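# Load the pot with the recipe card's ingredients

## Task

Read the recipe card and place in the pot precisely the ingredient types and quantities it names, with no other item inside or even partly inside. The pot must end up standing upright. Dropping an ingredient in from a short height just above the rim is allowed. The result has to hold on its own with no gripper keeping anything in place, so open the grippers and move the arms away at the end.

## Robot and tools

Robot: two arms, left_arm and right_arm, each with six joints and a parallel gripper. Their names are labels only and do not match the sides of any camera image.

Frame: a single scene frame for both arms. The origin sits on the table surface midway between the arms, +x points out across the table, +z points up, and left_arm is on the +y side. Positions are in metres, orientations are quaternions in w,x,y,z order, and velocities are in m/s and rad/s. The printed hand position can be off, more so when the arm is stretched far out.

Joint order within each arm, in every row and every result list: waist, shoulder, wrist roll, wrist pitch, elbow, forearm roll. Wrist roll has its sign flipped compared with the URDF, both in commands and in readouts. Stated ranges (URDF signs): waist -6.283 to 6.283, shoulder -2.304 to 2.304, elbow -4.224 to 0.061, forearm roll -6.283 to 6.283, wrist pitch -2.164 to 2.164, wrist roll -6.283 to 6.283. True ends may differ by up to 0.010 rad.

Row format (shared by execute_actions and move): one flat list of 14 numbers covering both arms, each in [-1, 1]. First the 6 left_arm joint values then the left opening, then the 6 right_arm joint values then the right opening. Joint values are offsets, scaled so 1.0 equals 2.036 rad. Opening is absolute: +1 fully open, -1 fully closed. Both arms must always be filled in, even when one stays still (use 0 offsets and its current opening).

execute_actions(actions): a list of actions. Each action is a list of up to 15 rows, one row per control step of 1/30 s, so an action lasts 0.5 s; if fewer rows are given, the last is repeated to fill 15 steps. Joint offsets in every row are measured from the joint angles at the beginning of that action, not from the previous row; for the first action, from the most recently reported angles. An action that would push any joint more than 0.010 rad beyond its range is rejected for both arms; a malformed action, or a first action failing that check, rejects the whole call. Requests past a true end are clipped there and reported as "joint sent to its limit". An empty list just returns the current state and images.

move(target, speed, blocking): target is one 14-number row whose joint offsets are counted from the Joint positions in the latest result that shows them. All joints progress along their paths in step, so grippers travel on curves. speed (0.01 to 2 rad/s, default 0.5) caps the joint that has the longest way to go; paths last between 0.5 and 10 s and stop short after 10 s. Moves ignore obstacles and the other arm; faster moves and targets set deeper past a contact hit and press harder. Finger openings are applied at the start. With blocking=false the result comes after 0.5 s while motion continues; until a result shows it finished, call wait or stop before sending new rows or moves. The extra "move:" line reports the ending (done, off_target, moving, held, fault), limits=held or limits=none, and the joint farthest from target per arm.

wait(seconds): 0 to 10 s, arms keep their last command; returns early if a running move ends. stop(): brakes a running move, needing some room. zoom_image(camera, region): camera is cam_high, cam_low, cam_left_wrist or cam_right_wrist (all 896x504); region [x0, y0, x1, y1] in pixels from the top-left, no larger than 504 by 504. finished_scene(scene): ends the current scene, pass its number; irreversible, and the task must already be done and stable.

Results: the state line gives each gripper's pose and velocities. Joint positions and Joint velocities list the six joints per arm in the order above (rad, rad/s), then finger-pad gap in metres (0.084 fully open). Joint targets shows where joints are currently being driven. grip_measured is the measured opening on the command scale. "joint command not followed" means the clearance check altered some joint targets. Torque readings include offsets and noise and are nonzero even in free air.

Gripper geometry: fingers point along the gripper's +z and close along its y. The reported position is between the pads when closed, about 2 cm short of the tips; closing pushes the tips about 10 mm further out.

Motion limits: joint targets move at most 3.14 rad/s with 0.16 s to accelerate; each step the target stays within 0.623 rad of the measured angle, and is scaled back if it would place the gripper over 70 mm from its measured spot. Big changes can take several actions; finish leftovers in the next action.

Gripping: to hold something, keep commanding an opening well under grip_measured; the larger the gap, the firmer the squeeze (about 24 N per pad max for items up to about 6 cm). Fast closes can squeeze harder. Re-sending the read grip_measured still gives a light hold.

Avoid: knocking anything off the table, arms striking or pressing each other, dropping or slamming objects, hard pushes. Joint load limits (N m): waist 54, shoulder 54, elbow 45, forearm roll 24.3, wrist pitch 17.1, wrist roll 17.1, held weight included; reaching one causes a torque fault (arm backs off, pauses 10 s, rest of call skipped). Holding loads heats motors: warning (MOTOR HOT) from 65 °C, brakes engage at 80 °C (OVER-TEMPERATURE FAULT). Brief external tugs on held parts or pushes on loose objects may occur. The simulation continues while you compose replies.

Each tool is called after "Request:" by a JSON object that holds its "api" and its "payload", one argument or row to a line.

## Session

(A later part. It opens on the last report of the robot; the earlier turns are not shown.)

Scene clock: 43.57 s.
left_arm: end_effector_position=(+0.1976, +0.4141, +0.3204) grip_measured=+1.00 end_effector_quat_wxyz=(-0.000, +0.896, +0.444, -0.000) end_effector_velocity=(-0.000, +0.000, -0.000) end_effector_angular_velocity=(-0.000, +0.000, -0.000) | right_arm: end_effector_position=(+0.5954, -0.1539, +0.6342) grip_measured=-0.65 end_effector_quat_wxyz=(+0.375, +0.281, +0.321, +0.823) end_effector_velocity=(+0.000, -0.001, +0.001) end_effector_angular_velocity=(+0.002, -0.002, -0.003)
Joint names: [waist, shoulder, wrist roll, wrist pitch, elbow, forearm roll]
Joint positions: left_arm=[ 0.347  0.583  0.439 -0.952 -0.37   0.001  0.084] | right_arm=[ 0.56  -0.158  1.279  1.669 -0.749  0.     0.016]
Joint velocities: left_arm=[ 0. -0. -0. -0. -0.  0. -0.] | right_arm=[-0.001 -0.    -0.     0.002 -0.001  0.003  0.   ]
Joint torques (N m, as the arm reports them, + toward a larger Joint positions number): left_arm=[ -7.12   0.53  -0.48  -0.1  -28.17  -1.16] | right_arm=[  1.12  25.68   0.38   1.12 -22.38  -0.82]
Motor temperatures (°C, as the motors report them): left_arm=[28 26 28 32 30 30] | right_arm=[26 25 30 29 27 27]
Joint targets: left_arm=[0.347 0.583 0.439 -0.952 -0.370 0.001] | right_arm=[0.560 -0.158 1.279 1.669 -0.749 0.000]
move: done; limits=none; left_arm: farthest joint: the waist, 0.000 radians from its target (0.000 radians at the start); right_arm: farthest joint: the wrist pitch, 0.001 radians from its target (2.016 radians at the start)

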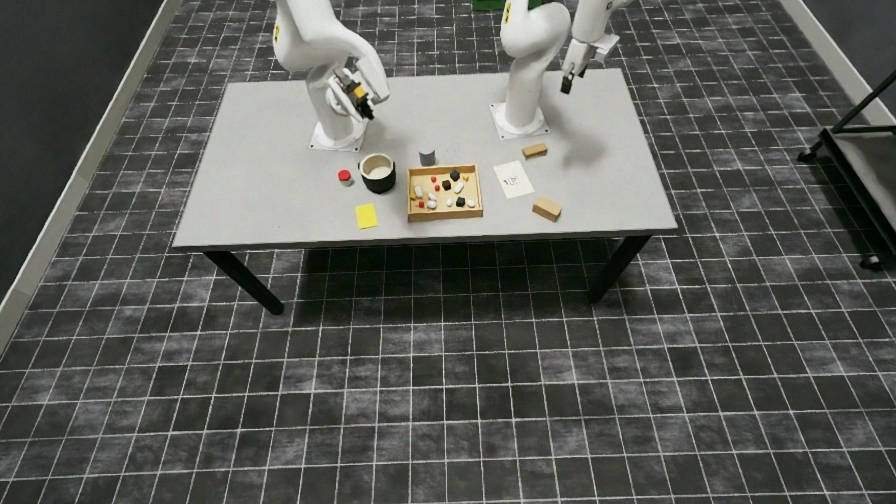

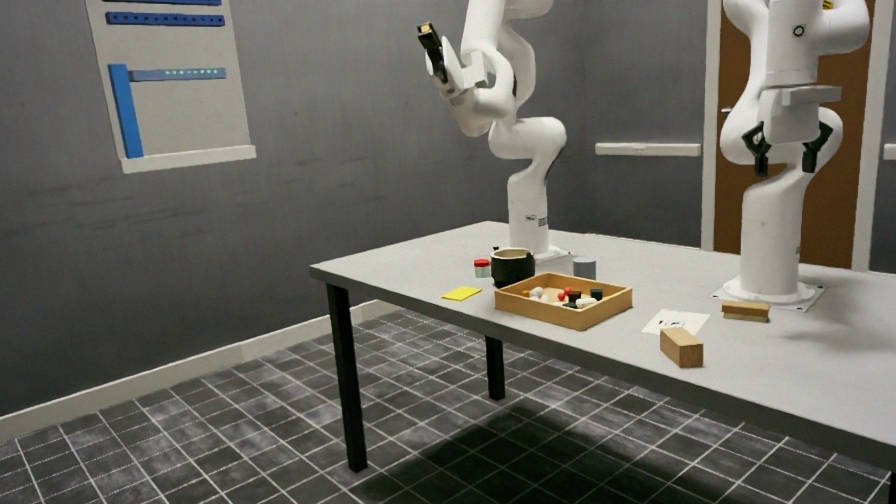

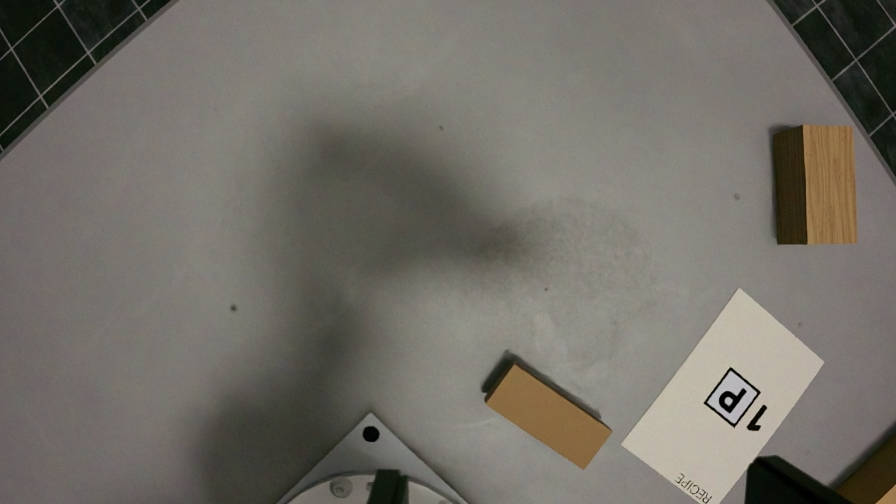

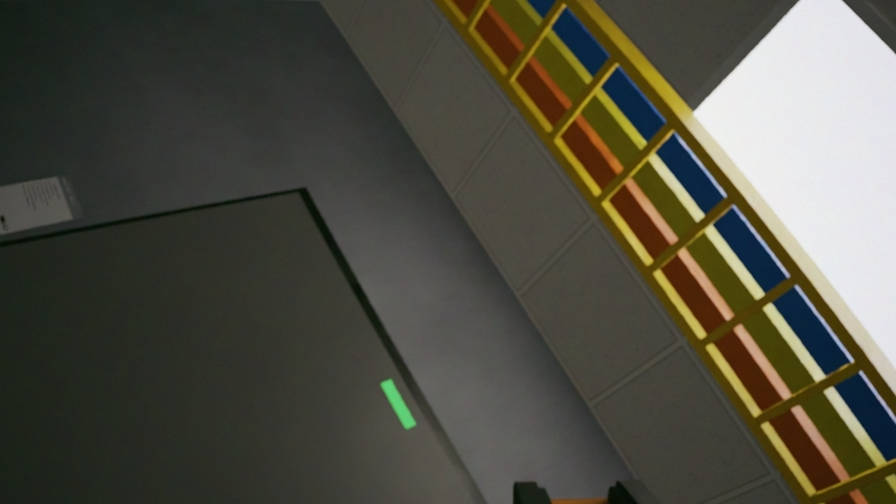

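Request:
{"api": "zoom_image", "payload": {
  "camera": "cam_left_wrist",
  "region": [690, 355, 780, 440]
}}

Request:
{"api": "move", "payload": {
  "target": [0,0,0,0,0,0,1,0.22,-0.12,0,-0.99,0,0,-0.9],
  "speed": 1.4
}}

Request:
{"api": "zoom_image", "payload": {
  "camera": "cam_right_wrist",
  "region": [620, 130, 896, 504]
}}

Request:
{"api": "move", "payload": {
  "target": [0,0,0,0,0,0,1,0,-0.118,0,0.106,-0.012,0,-0.9],
  "speed": 0.35
}}

Region (690, 355, 780, 440) of cam_left_wrist's 896x504 image, scaled by 5.600, with more detail than that image has.

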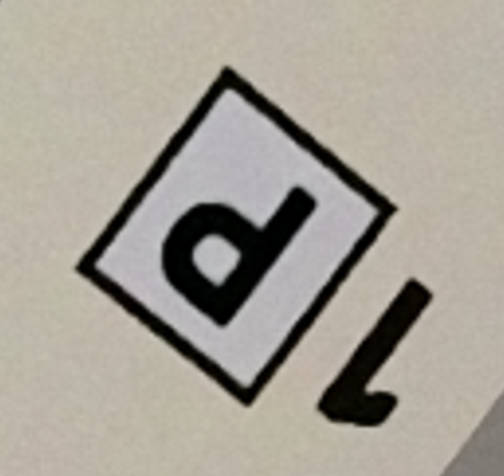

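Scene clock: 50.90 s.
left_arm: end_effector_position=(+0.1976, +0.4141, +0.3204) grip_measured=+1.00 end_effector_quat_wxyz=(-0.000, +0.896, +0.444, -0.000) end_effector_velocity=(+0.000, +0.000, -0.000) end_effector_angular_velocity=(+0.000, -0.000, -0.000) | right_arm: end_effector_position=(+0.3199, -0.0698, +0.1287) grip_measured=-0.65 end_effector_quat_wxyz=(+0.000, +0.476, +0.880, +0.000) end_effector_velocity=(-0.001, -0.000, -0.000) end_effector_angular_velocity=(-0.002, +0.002, +0.000)
Joint names: [waist, shoulder, wrist roll, wrist pitch, elbow, forearm roll]
Joint positions: left_arm=[ 0.347  0.583  0.439 -0.952 -0.37   0.001  0.084] | right_arm=[ 1.008 -0.402  1.279 -0.346 -0.749  0.     0.016]
Joint velocities: left_arm=[ 0.     0.    -0.001  0.001  0.     0.    -0.   ] | right_arm=[ 0.001  0.001  0.    -0.002  0.001  0.001  0.   ]
Joint torques (N m, as the arm reports them, + toward a larger Joint positions number): left_arm=[ -5.92   5.04   0.25  -0.17 -31.07  -0.66] | right_arm=[  0.36  28.86   0.44   0.   -18.01  -1.01]
Motor temperatures (°C, as the motors report them): left_arm=[28 26 28 32 30 30] | right_arm=[26 25 30 29 27 27]
Joint targets: left_arm=[0.347 0.583 0.439 -0.952 -0.370 0.001] | right_arm=[1.008 -0.402 1.279 -0.347 -0.749 0.000]
move: done; limits=none; left_arm: farthest joint: the waist, 0.000 radians from its target (0.000 radians at the start); right_arm: farthest joint: the waist, 0.000 radians from its target (0.448 radians at the start)

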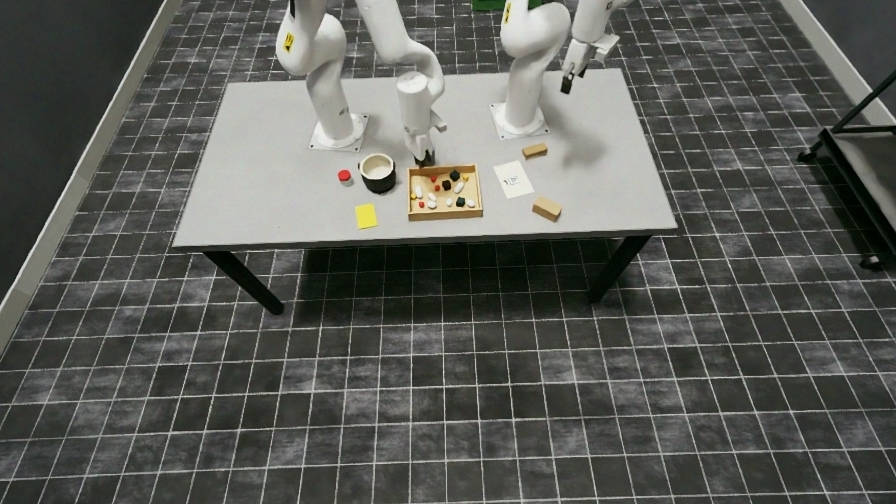

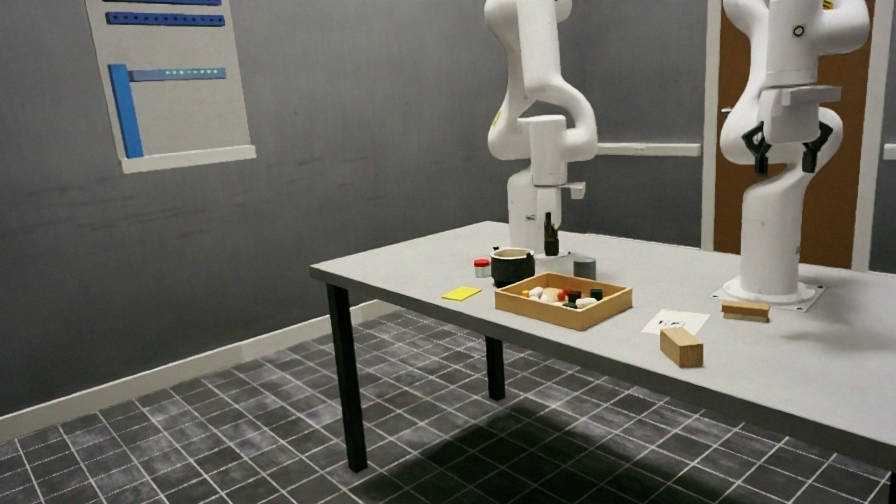

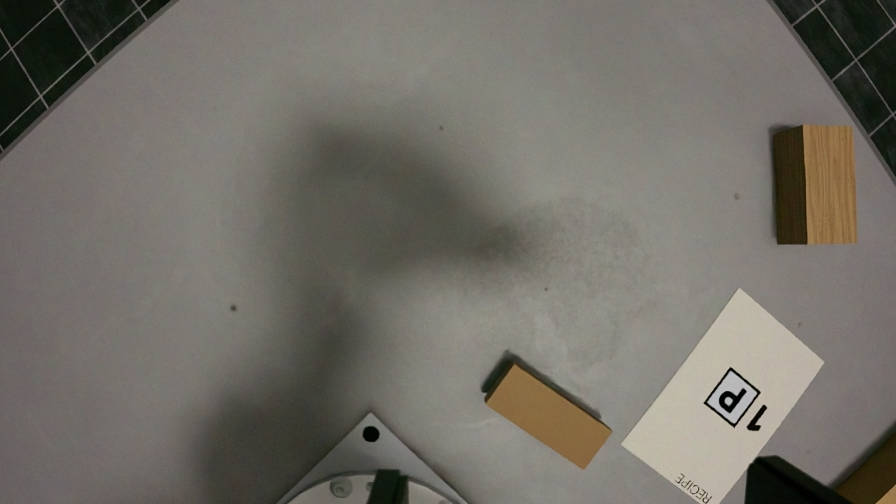

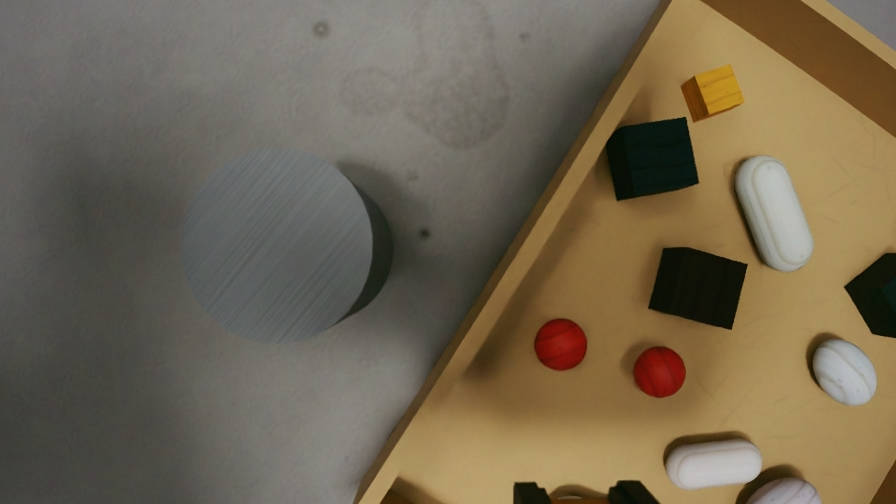

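Region (620, 130, 896, 504) of cam_right_wrist's 896x504 image, scaled by 1.348, with more detail than that image has; it fills the left 372 columns of this view, and the rest is white.

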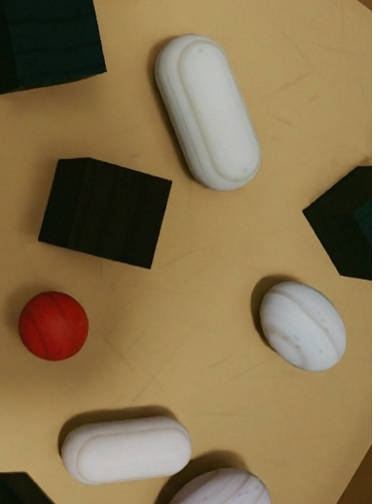

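Scene clock: 52.13 s.
left_arm: end_effector_position=(+0.1976, +0.4141, +0.3204) grip_measured=+1.00 end_effector_quat_wxyz=(-0.000, +0.896, +0.444, -0.000) end_effector_velocity=(-0.000, +0.000, +0.000) end_effector_angular_velocity=(+0.001, -0.000, +0.001) | right_arm: end_effector_position=(+0.3196, -0.0701, +0.0292) grip_measured=-0.65 end_effector_quat_wxyz=(+0.000, +0.476, +0.880, +0.000) end_effector_velocity=(-0.001, -0.001, -0.002) end_effector_angular_velocity=(-0.002, +0.002, -0.000)
Joint names: [waist, shoulder, wrist roll, wrist pitch, elbow, forearm roll]
Joint positions: left_arm=[ 0.347  0.583  0.439 -0.952 -0.37   0.001  0.084] | right_arm=[ 1.008 -0.642  1.279 -0.131 -0.773  0.     0.016]
Joint velocities: left_arm=[ 0.001 -0.    -0.     0.    -0.     0.001  0.   ] | right_arm=[-0.    -0.004 -0.     0.002  0.001  0.     0.   ]
Joint torques (N m, as the arm reports them, + toward a larger Joint positions number): left_arm=[ -5.94  -3.63   0.14  -0.35 -30.51  -0.49] | right_arm=[  1.23  32.54   0.42   0.04 -14.55  -1.02]
Motor temperatures (°C, as the motors report them): left_arm=[28 26 28 32 30 30] | right_arm=[26 25 30 29 27 27]
Joint targets: left_arm=[0.347 0.583 0.439 -0.952 -0.370 0.001] | right_arm=[1.008 -0.642 1.279 -0.131 -0.773 0.000]
move: done; limits=none; left_arm: farthest joint: the waist, 0.000 radians from its target (0.000 radians at the start); right_arm: farthest joint: the wrist pitch, 0.001 radians from its target (0.216 radians at the start)

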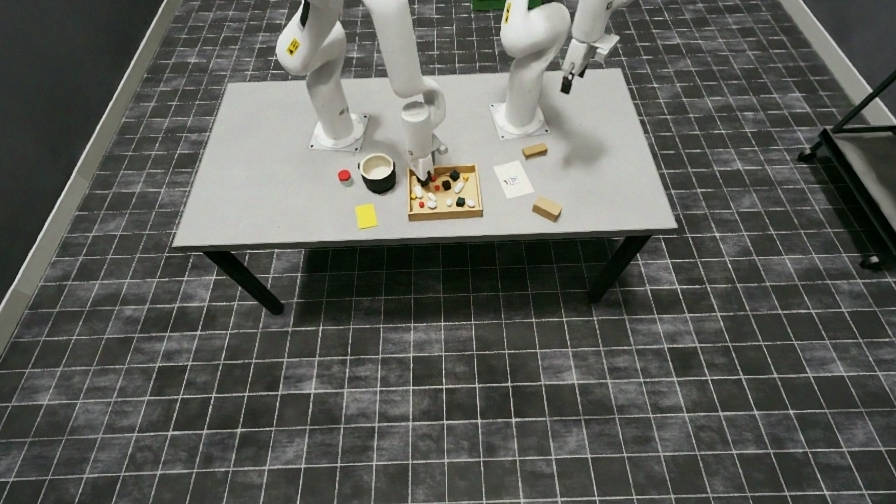

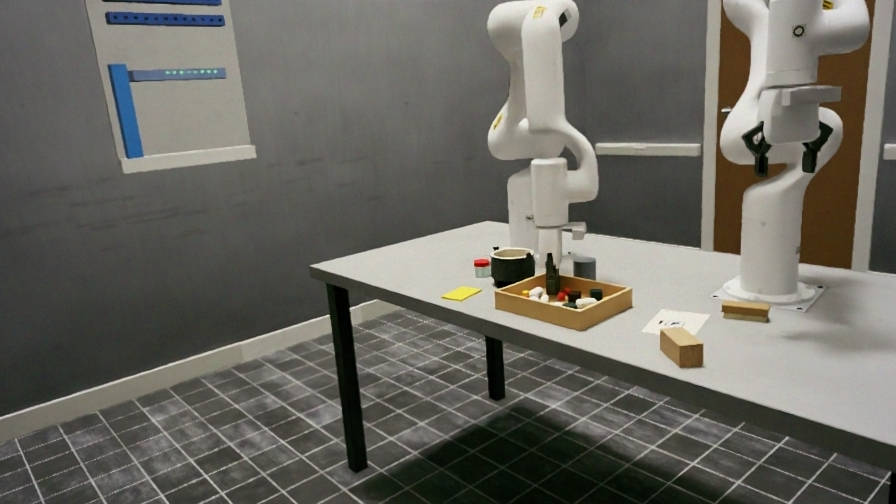

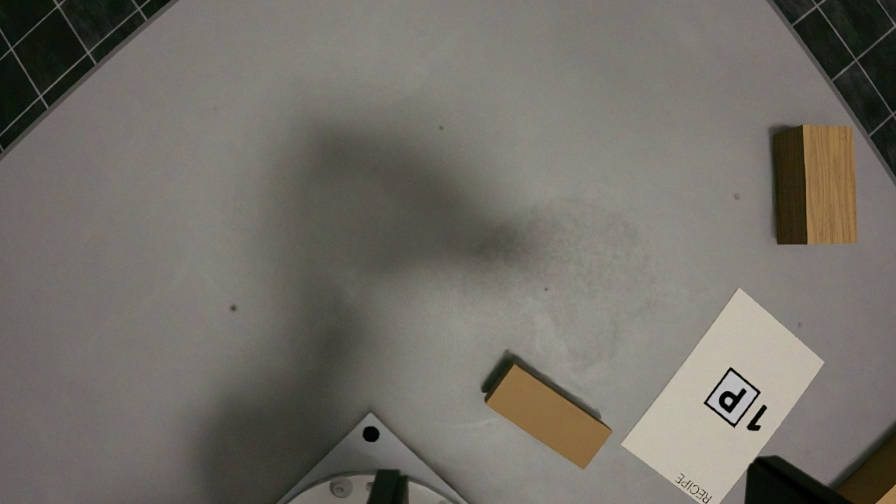

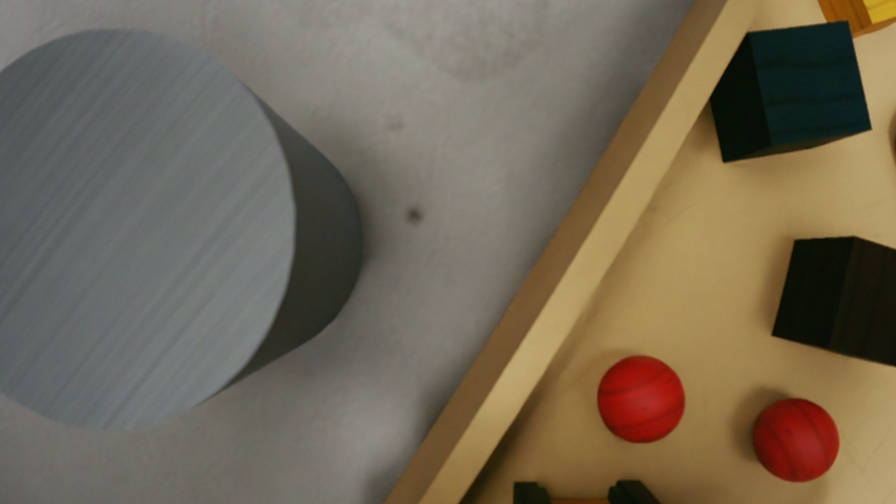

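Request:
{"api": "execute_actions", "payload": {
  "actions": [
    [[0,0,0,0,0,0,1,0,0,0,0,0,0,-0.4]]
  ]
}}

Request:
{"api": "move", "payload": {
  "target": [0,0,0,0,0,0,1,0,0.1,-0.08,-0.09,0.01,0,-0.4],
  "speed": 0.5
}}

Request:
{"api": "move", "payload": {
  "target": [0,0,0,0,0,0,1,-0.016,-0.105,-1,-0.0795,-0.185,0,-0.2],
  "speed": 1.5
}}

Scene clock: 53.60 s.
left_arm: end_effector_position=(+0.1976, +0.4141, +0.3204) grip_measured=+1.00 end_effector_quat_wxyz=(-0.000, +0.896, +0.444, -0.000) end_effector_velocity=(+0.000, -0.000, +0.000) end_effector_angular_velocity=(-0.001, -0.001, -0.001) | right_arm: end_effector_position=(+0.3196, -0.0701, +0.0292) grip_measured=-0.42 end_effector_quat_wxyz=(+0.000, +0.476, +0.880, +0.000) end_effector_velocity=(+0.000, +0.000, +0.000) end_effector_angular_velocity=(+0.001, -0.001, +0.000)
Joint names: [waist, shoulder, wrist roll, wrist pitch, elbow, forearm roll]
Joint positions: left_arm=[ 0.347  0.583  0.439 -0.952 -0.37   0.001  0.084] | right_arm=[ 1.008 -0.642  1.279 -0.131 -0.773  0.     0.026]
Joint velocities: left_arm=[-0.001  0.    -0.     0.    -0.    -0.001 -0.   ] | right_arm=[0.    0.001 0.    0.    0.001 0.    0.   ]
Joint torques (N m, as the arm reports them, + toward a larger Joint positions number): left_arm=[ -3.4    3.39   0.01  -0.15 -27.88   0.73] | right_arm=[  1.25  32.8    0.44   0.05 -14.47  -1.1 ]
Motor temperatures (°C, as the motors report them): left_arm=[28 26 28 32 30 30] | right_arm=[26 25 30 29 27 27]
Joint targets: left_arm=[0.347 0.583 0.439 -0.952 -0.370 0.001] | right_arm=[1.008 -0.642 1.279 -0.131 -0.773 0.000]

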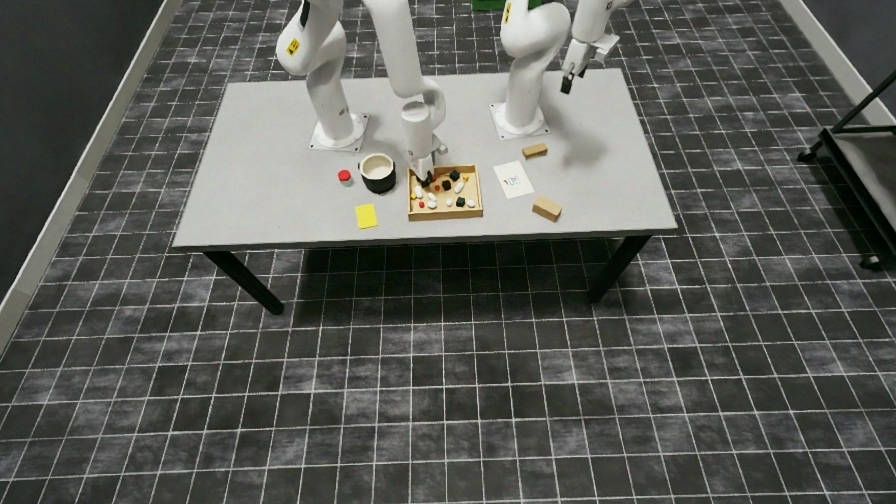

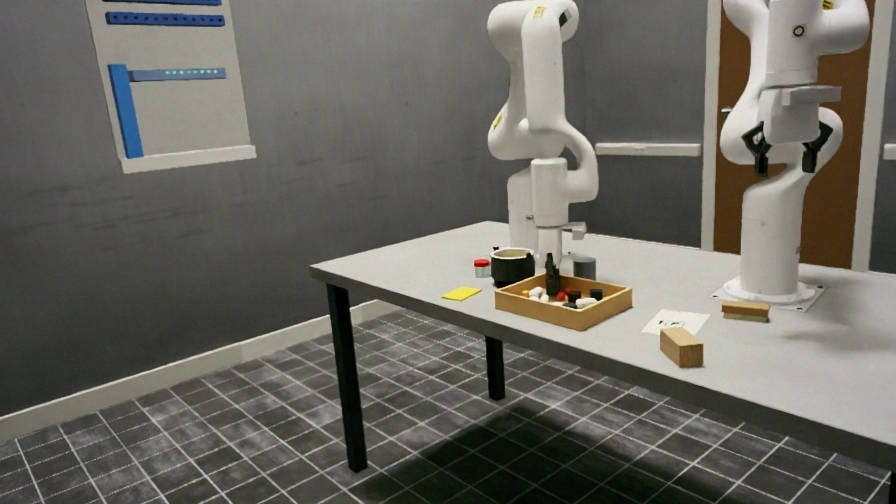

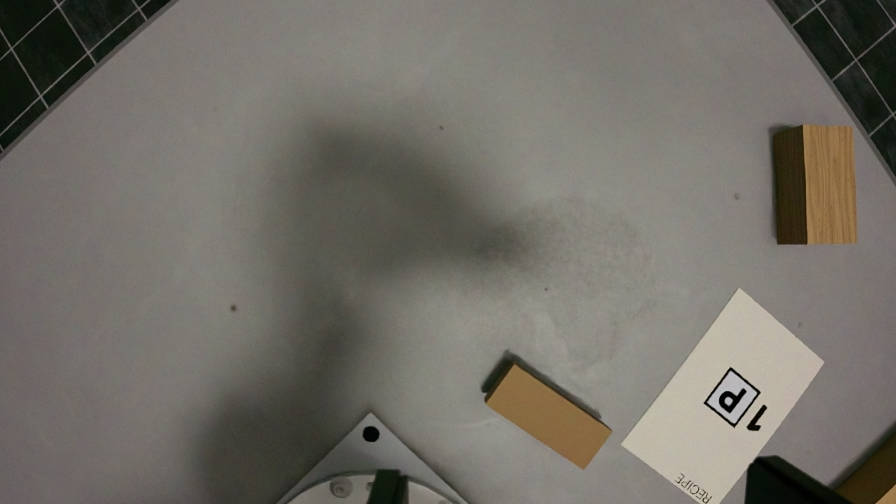

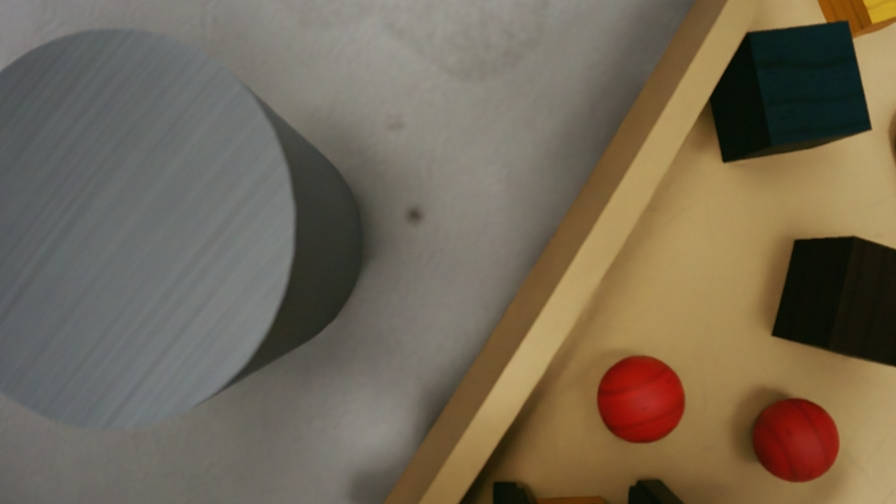

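Scene clock: 54.63 s.
left_arm: end_effector_position=(+0.1976, +0.4141, +0.3204) grip_measured=+1.00 end_effector_quat_wxyz=(-0.000, +0.896, +0.444, -0.000) end_effector_velocity=(+0.000, +0.000, +0.000) end_effector_angular_velocity=(-0.001, -0.001, +0.002) | right_arm: end_effector_position=(+0.3208, -0.0687, +0.1137) grip_measured=-0.42 end_effector_quat_wxyz=(+0.000, +0.546, +0.838, +0.000) end_effector_velocity=(+0.001, +0.002, +0.002) end_effector_angular_velocity=(+0.003, -0.003, -0.001)
Joint names: [waist, shoulder, wrist roll, wrist pitch, elbow, forearm roll]
Joint positions: left_arm=[ 0.347  0.583  0.439 -0.952 -0.37   0.001  0.084] | right_arm=[ 1.008 -0.439  1.116 -0.314 -0.753  0.     0.026]
Joint velocities: left_arm=[ 0.001  0.     0.     0.    -0.    -0.001  0.   ] | right_arm=[ 0.     0.003 -0.001 -0.002 -0.003  0.001 -0.   ]
Joint torques (N m, as the arm reports them, + toward a larger Joint positions number): left_arm=[ -6.46  -1.05  -0.33   0.08 -28.39   0.95] | right_arm=[  0.44  29.9    0.44   0.05 -17.63  -0.89]
Motor temperatures (°C, as the motors report them): left_arm=[28 26 28 32 30 30] | right_arm=[26 25 30 29 27 27]
Joint targets: left_arm=[0.347 0.583 0.439 -0.952 -0.370 0.001] | right_arm=[1.008 -0.438 1.116 -0.314 -0.753 0.000]
move: done; limits=none; left_arm: farthest joint: the waist, 0.000 radians from its target (0.000 radians at the start); right_arm: farthest joint: the waist, 0.000 radians from its target (0.000 radians at the start)

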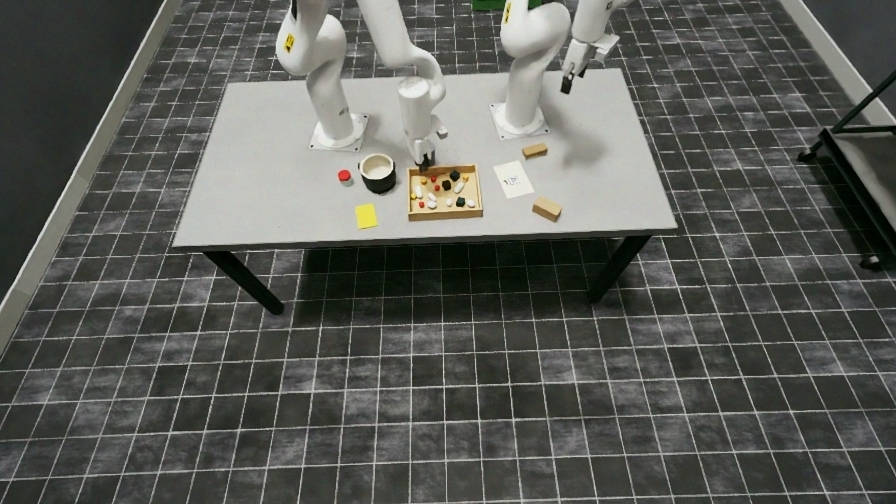

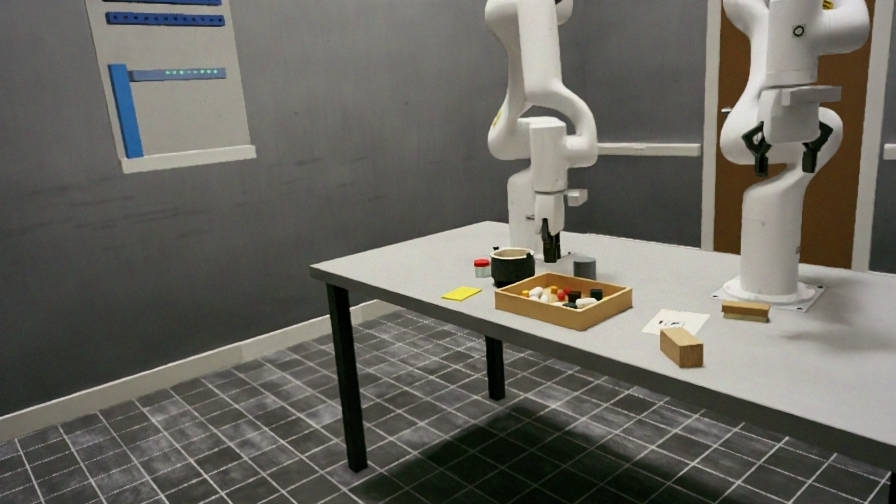

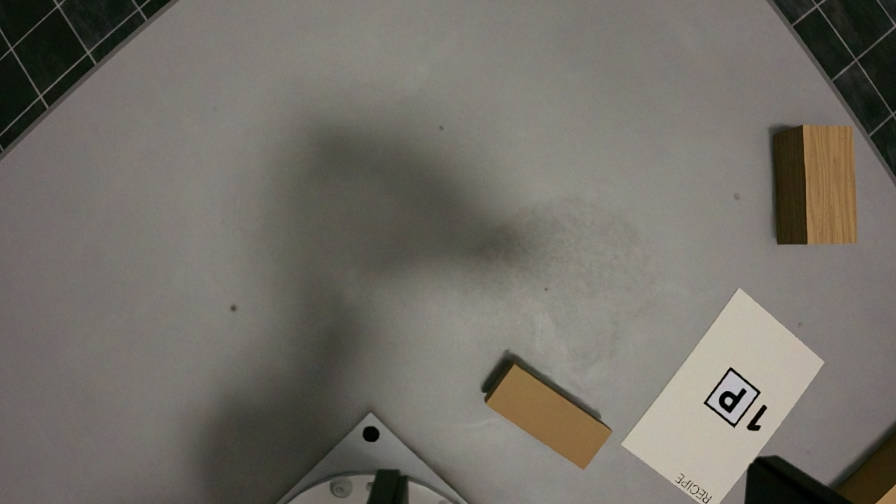

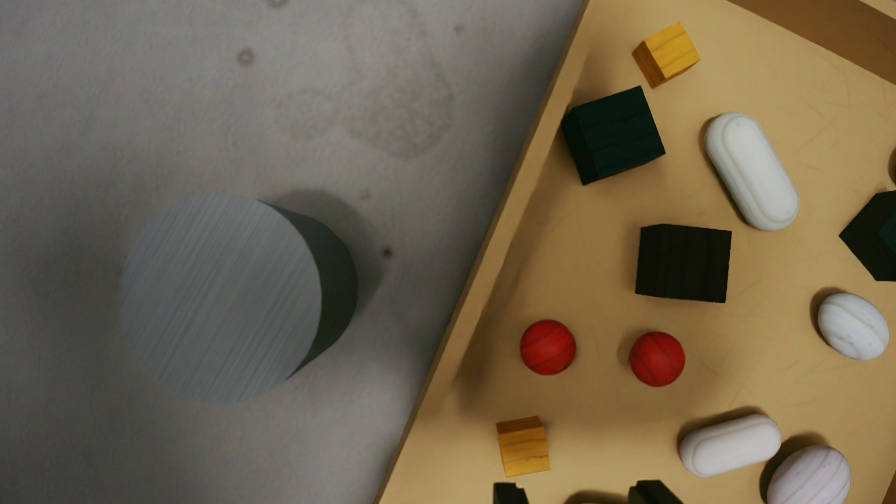

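Scene clock: 56.83 s.
left_arm: end_effector_position=(+0.1976, +0.4141, +0.3204) grip_measured=+1.00 end_effector_quat_wxyz=(-0.000, +0.896, +0.444, -0.000) end_effector_velocity=(+0.000, -0.000, +0.000) end_effector_angular_velocity=(-0.001, -0.001, +0.001) | right_arm: end_effector_position=(+0.4158, +0.0155, +0.1198) grip_measured=-0.22 end_effector_quat_wxyz=(-0.000, +0.999, -0.041, +0.000) end_effector_velocity=(+0.000, +0.000, +0.001) end_effector_angular_velocity=(+0.001, -0.001, -0.002)
Joint names: [waist, shoulder, wrist roll, wrist pitch, elbow, forearm roll]
Joint positions: left_arm=[ 0.347  0.583  0.439 -0.952 -0.37   0.001  0.084] | right_arm=[ 0.975 -0.652 -0.919 -0.476 -1.129  0.     0.035]
Joint velocities: left_arm=[ 0.     0.    -0.     0.    -0.    -0.001  0.   ] | right_arm=[-0.     0.001 -0.002  0.    -0.001 -0.     0.   ]
Joint torques (N m, as the arm reports them, + toward a larger Joint positions number): left_arm=[ -7.58  -1.17   0.1   -0.02 -28.31  -1.84] | right_arm=[  1.03  37.91   0.42   0.03 -19.94  -0.87]
Motor temperatures (°C, as the motors report them): left_arm=[28 26 28 32 30 30] | right_arm=[26 25 30 29 27 27]
Joint targets: left_arm=[0.347 0.583 0.439 -0.952 -0.370 0.001] | right_arm=[0.975 -0.652 -0.920 -0.476 -1.129 0.000]
move: done; limits=none; left_arm: farthest joint: the waist, 0.000 radians from its target (0.000 radians at the start); right_arm: farthest joint: the waist, 0.000 radians from its target (0.032 radians at the start)

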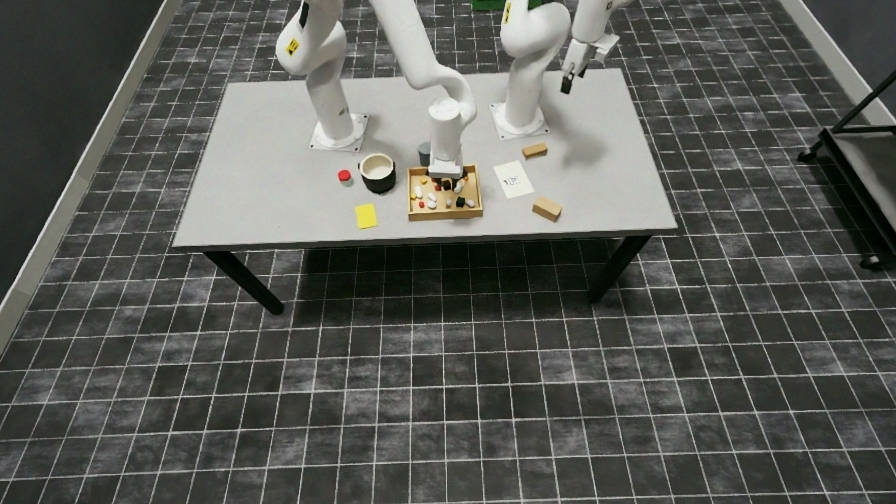

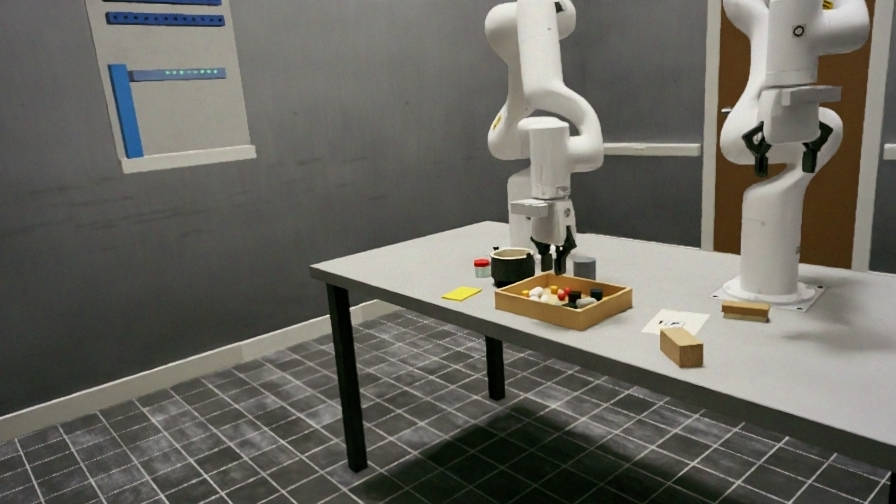

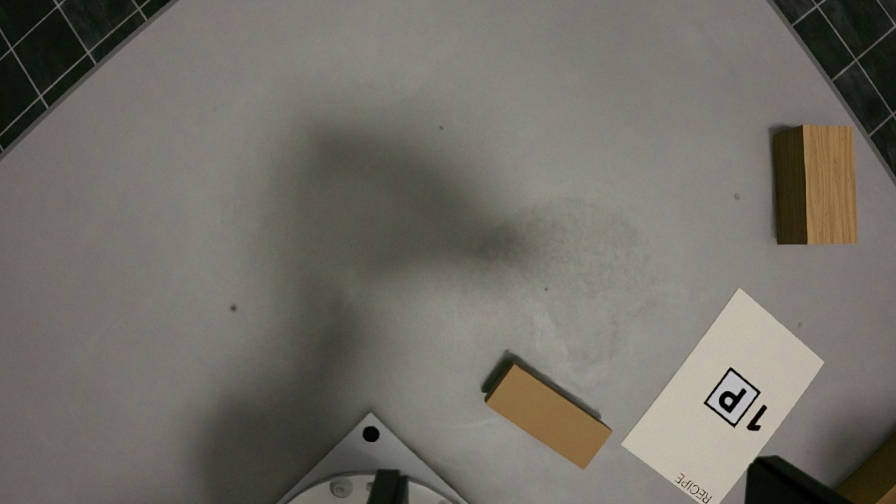

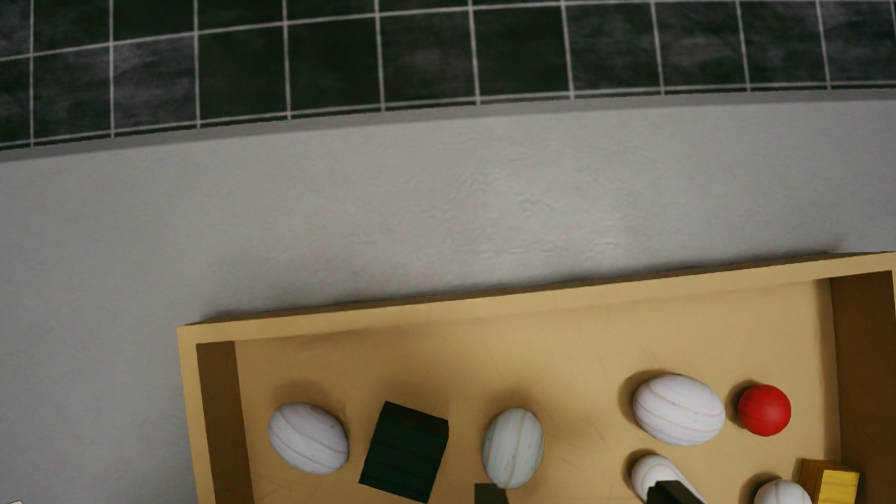

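Request:
{"api": "move", "payload": {
  "target": [0,0,0,0,0,0,1,0.04,-0.098,0.516,-0.012,-0.11,0,-0.2],
  "speed": 1
}}

Scene clock: 60.17 s.
left_arm: end_effector_position=(+0.1976, +0.4141, +0.3204) grip_measured=+1.00 end_effector_quat_wxyz=(-0.000, +0.896, +0.444, -0.000) end_effector_velocity=(-0.000, +0.000, -0.000) end_effector_angular_velocity=(+0.000, -0.000, +0.000) | right_arm: end_effector_position=(+0.4193, +0.0959, +0.0749) grip_measured=-0.22 end_effector_quat_wxyz=(-0.000, +0.865, +0.501, +0.001) end_effector_velocity=(-0.000, +0.000, -0.000) end_effector_angular_velocity=(+0.000, +0.000, +0.001)
Joint names: [waist, shoulder, wrist roll, wrist pitch, elbow, forearm roll]
Joint positions: left_arm=[ 0.347  0.583  0.439 -0.952 -0.37   0.001  0.084] | right_arm=[ 1.057 -0.852  0.131 -0.5   -1.353  0.     0.035]
Joint velocities: left_arm=[ 0.  0.  0.  0.  0.  0. -0.] | right_arm=[ 0.    -0.001  0.002  0.    -0.001  0.001 -0.   ]
Joint torques (N m, as the arm reports them, + toward a larger Joint positions number): left_arm=[ -7.05  -0.42  -0.02  -0.31 -28.81   0.71] | right_arm=[  0.51  42.52   0.43   0.06 -19.97  -0.77]
Motor temperatures (°C, as the motors report them): left_arm=[28 26 28 32 30 30] | right_arm=[26 25 30 29 27 27]
Joint targets: left_arm=[0.347 0.583 0.439 -0.952 -0.370 0.001] | right_arm=[1.057 -0.852 0.131 -0.500 -1.353 0.000]
move: done; limits=none; left_arm: farthest joint: the waist, 0.000 radians from its target (0.000 radians at the start); right_arm: farthest joint: the waist, 0.000 radians from its target (0.081 radians at the start)

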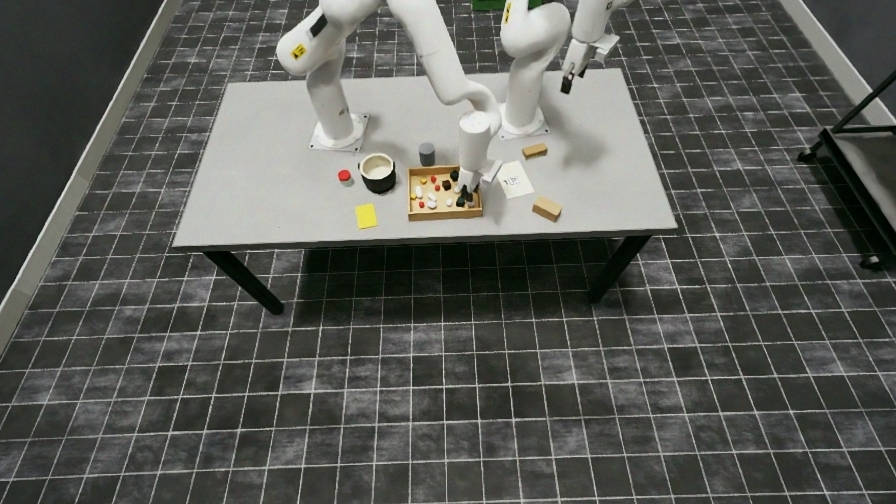

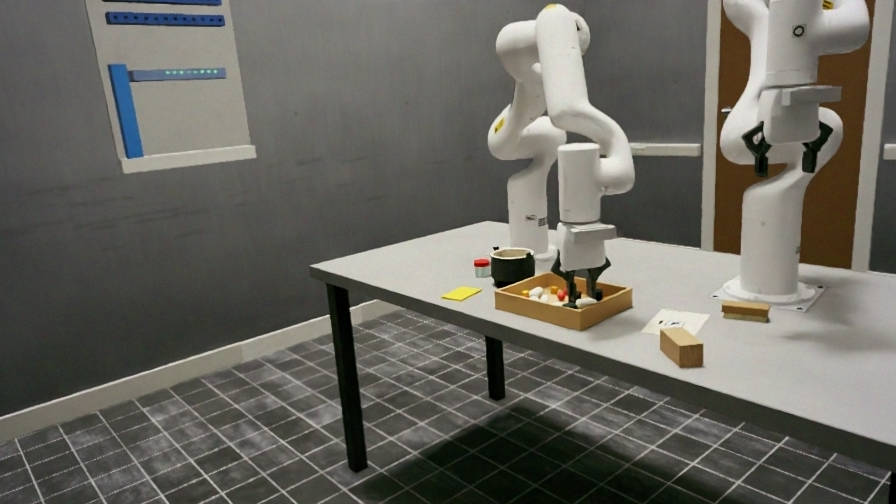

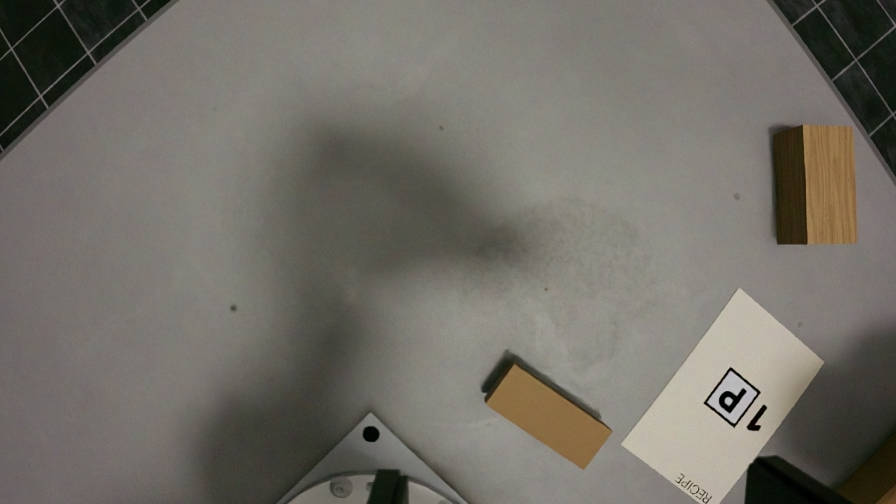

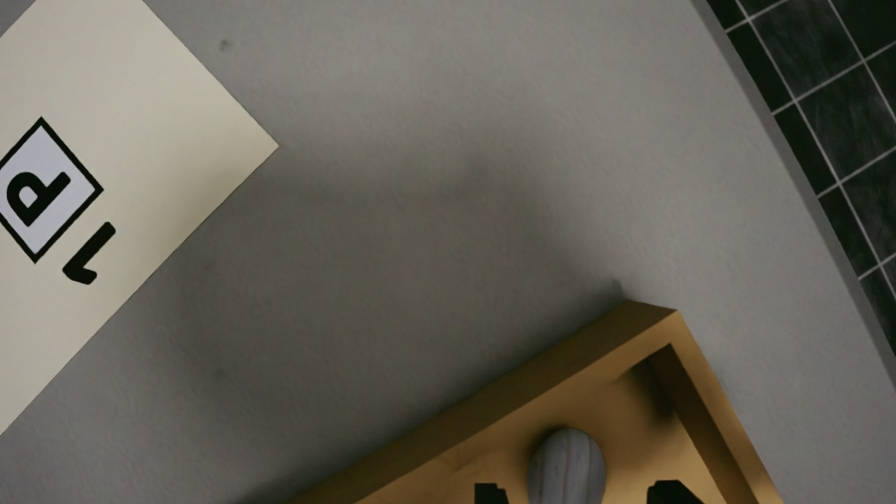

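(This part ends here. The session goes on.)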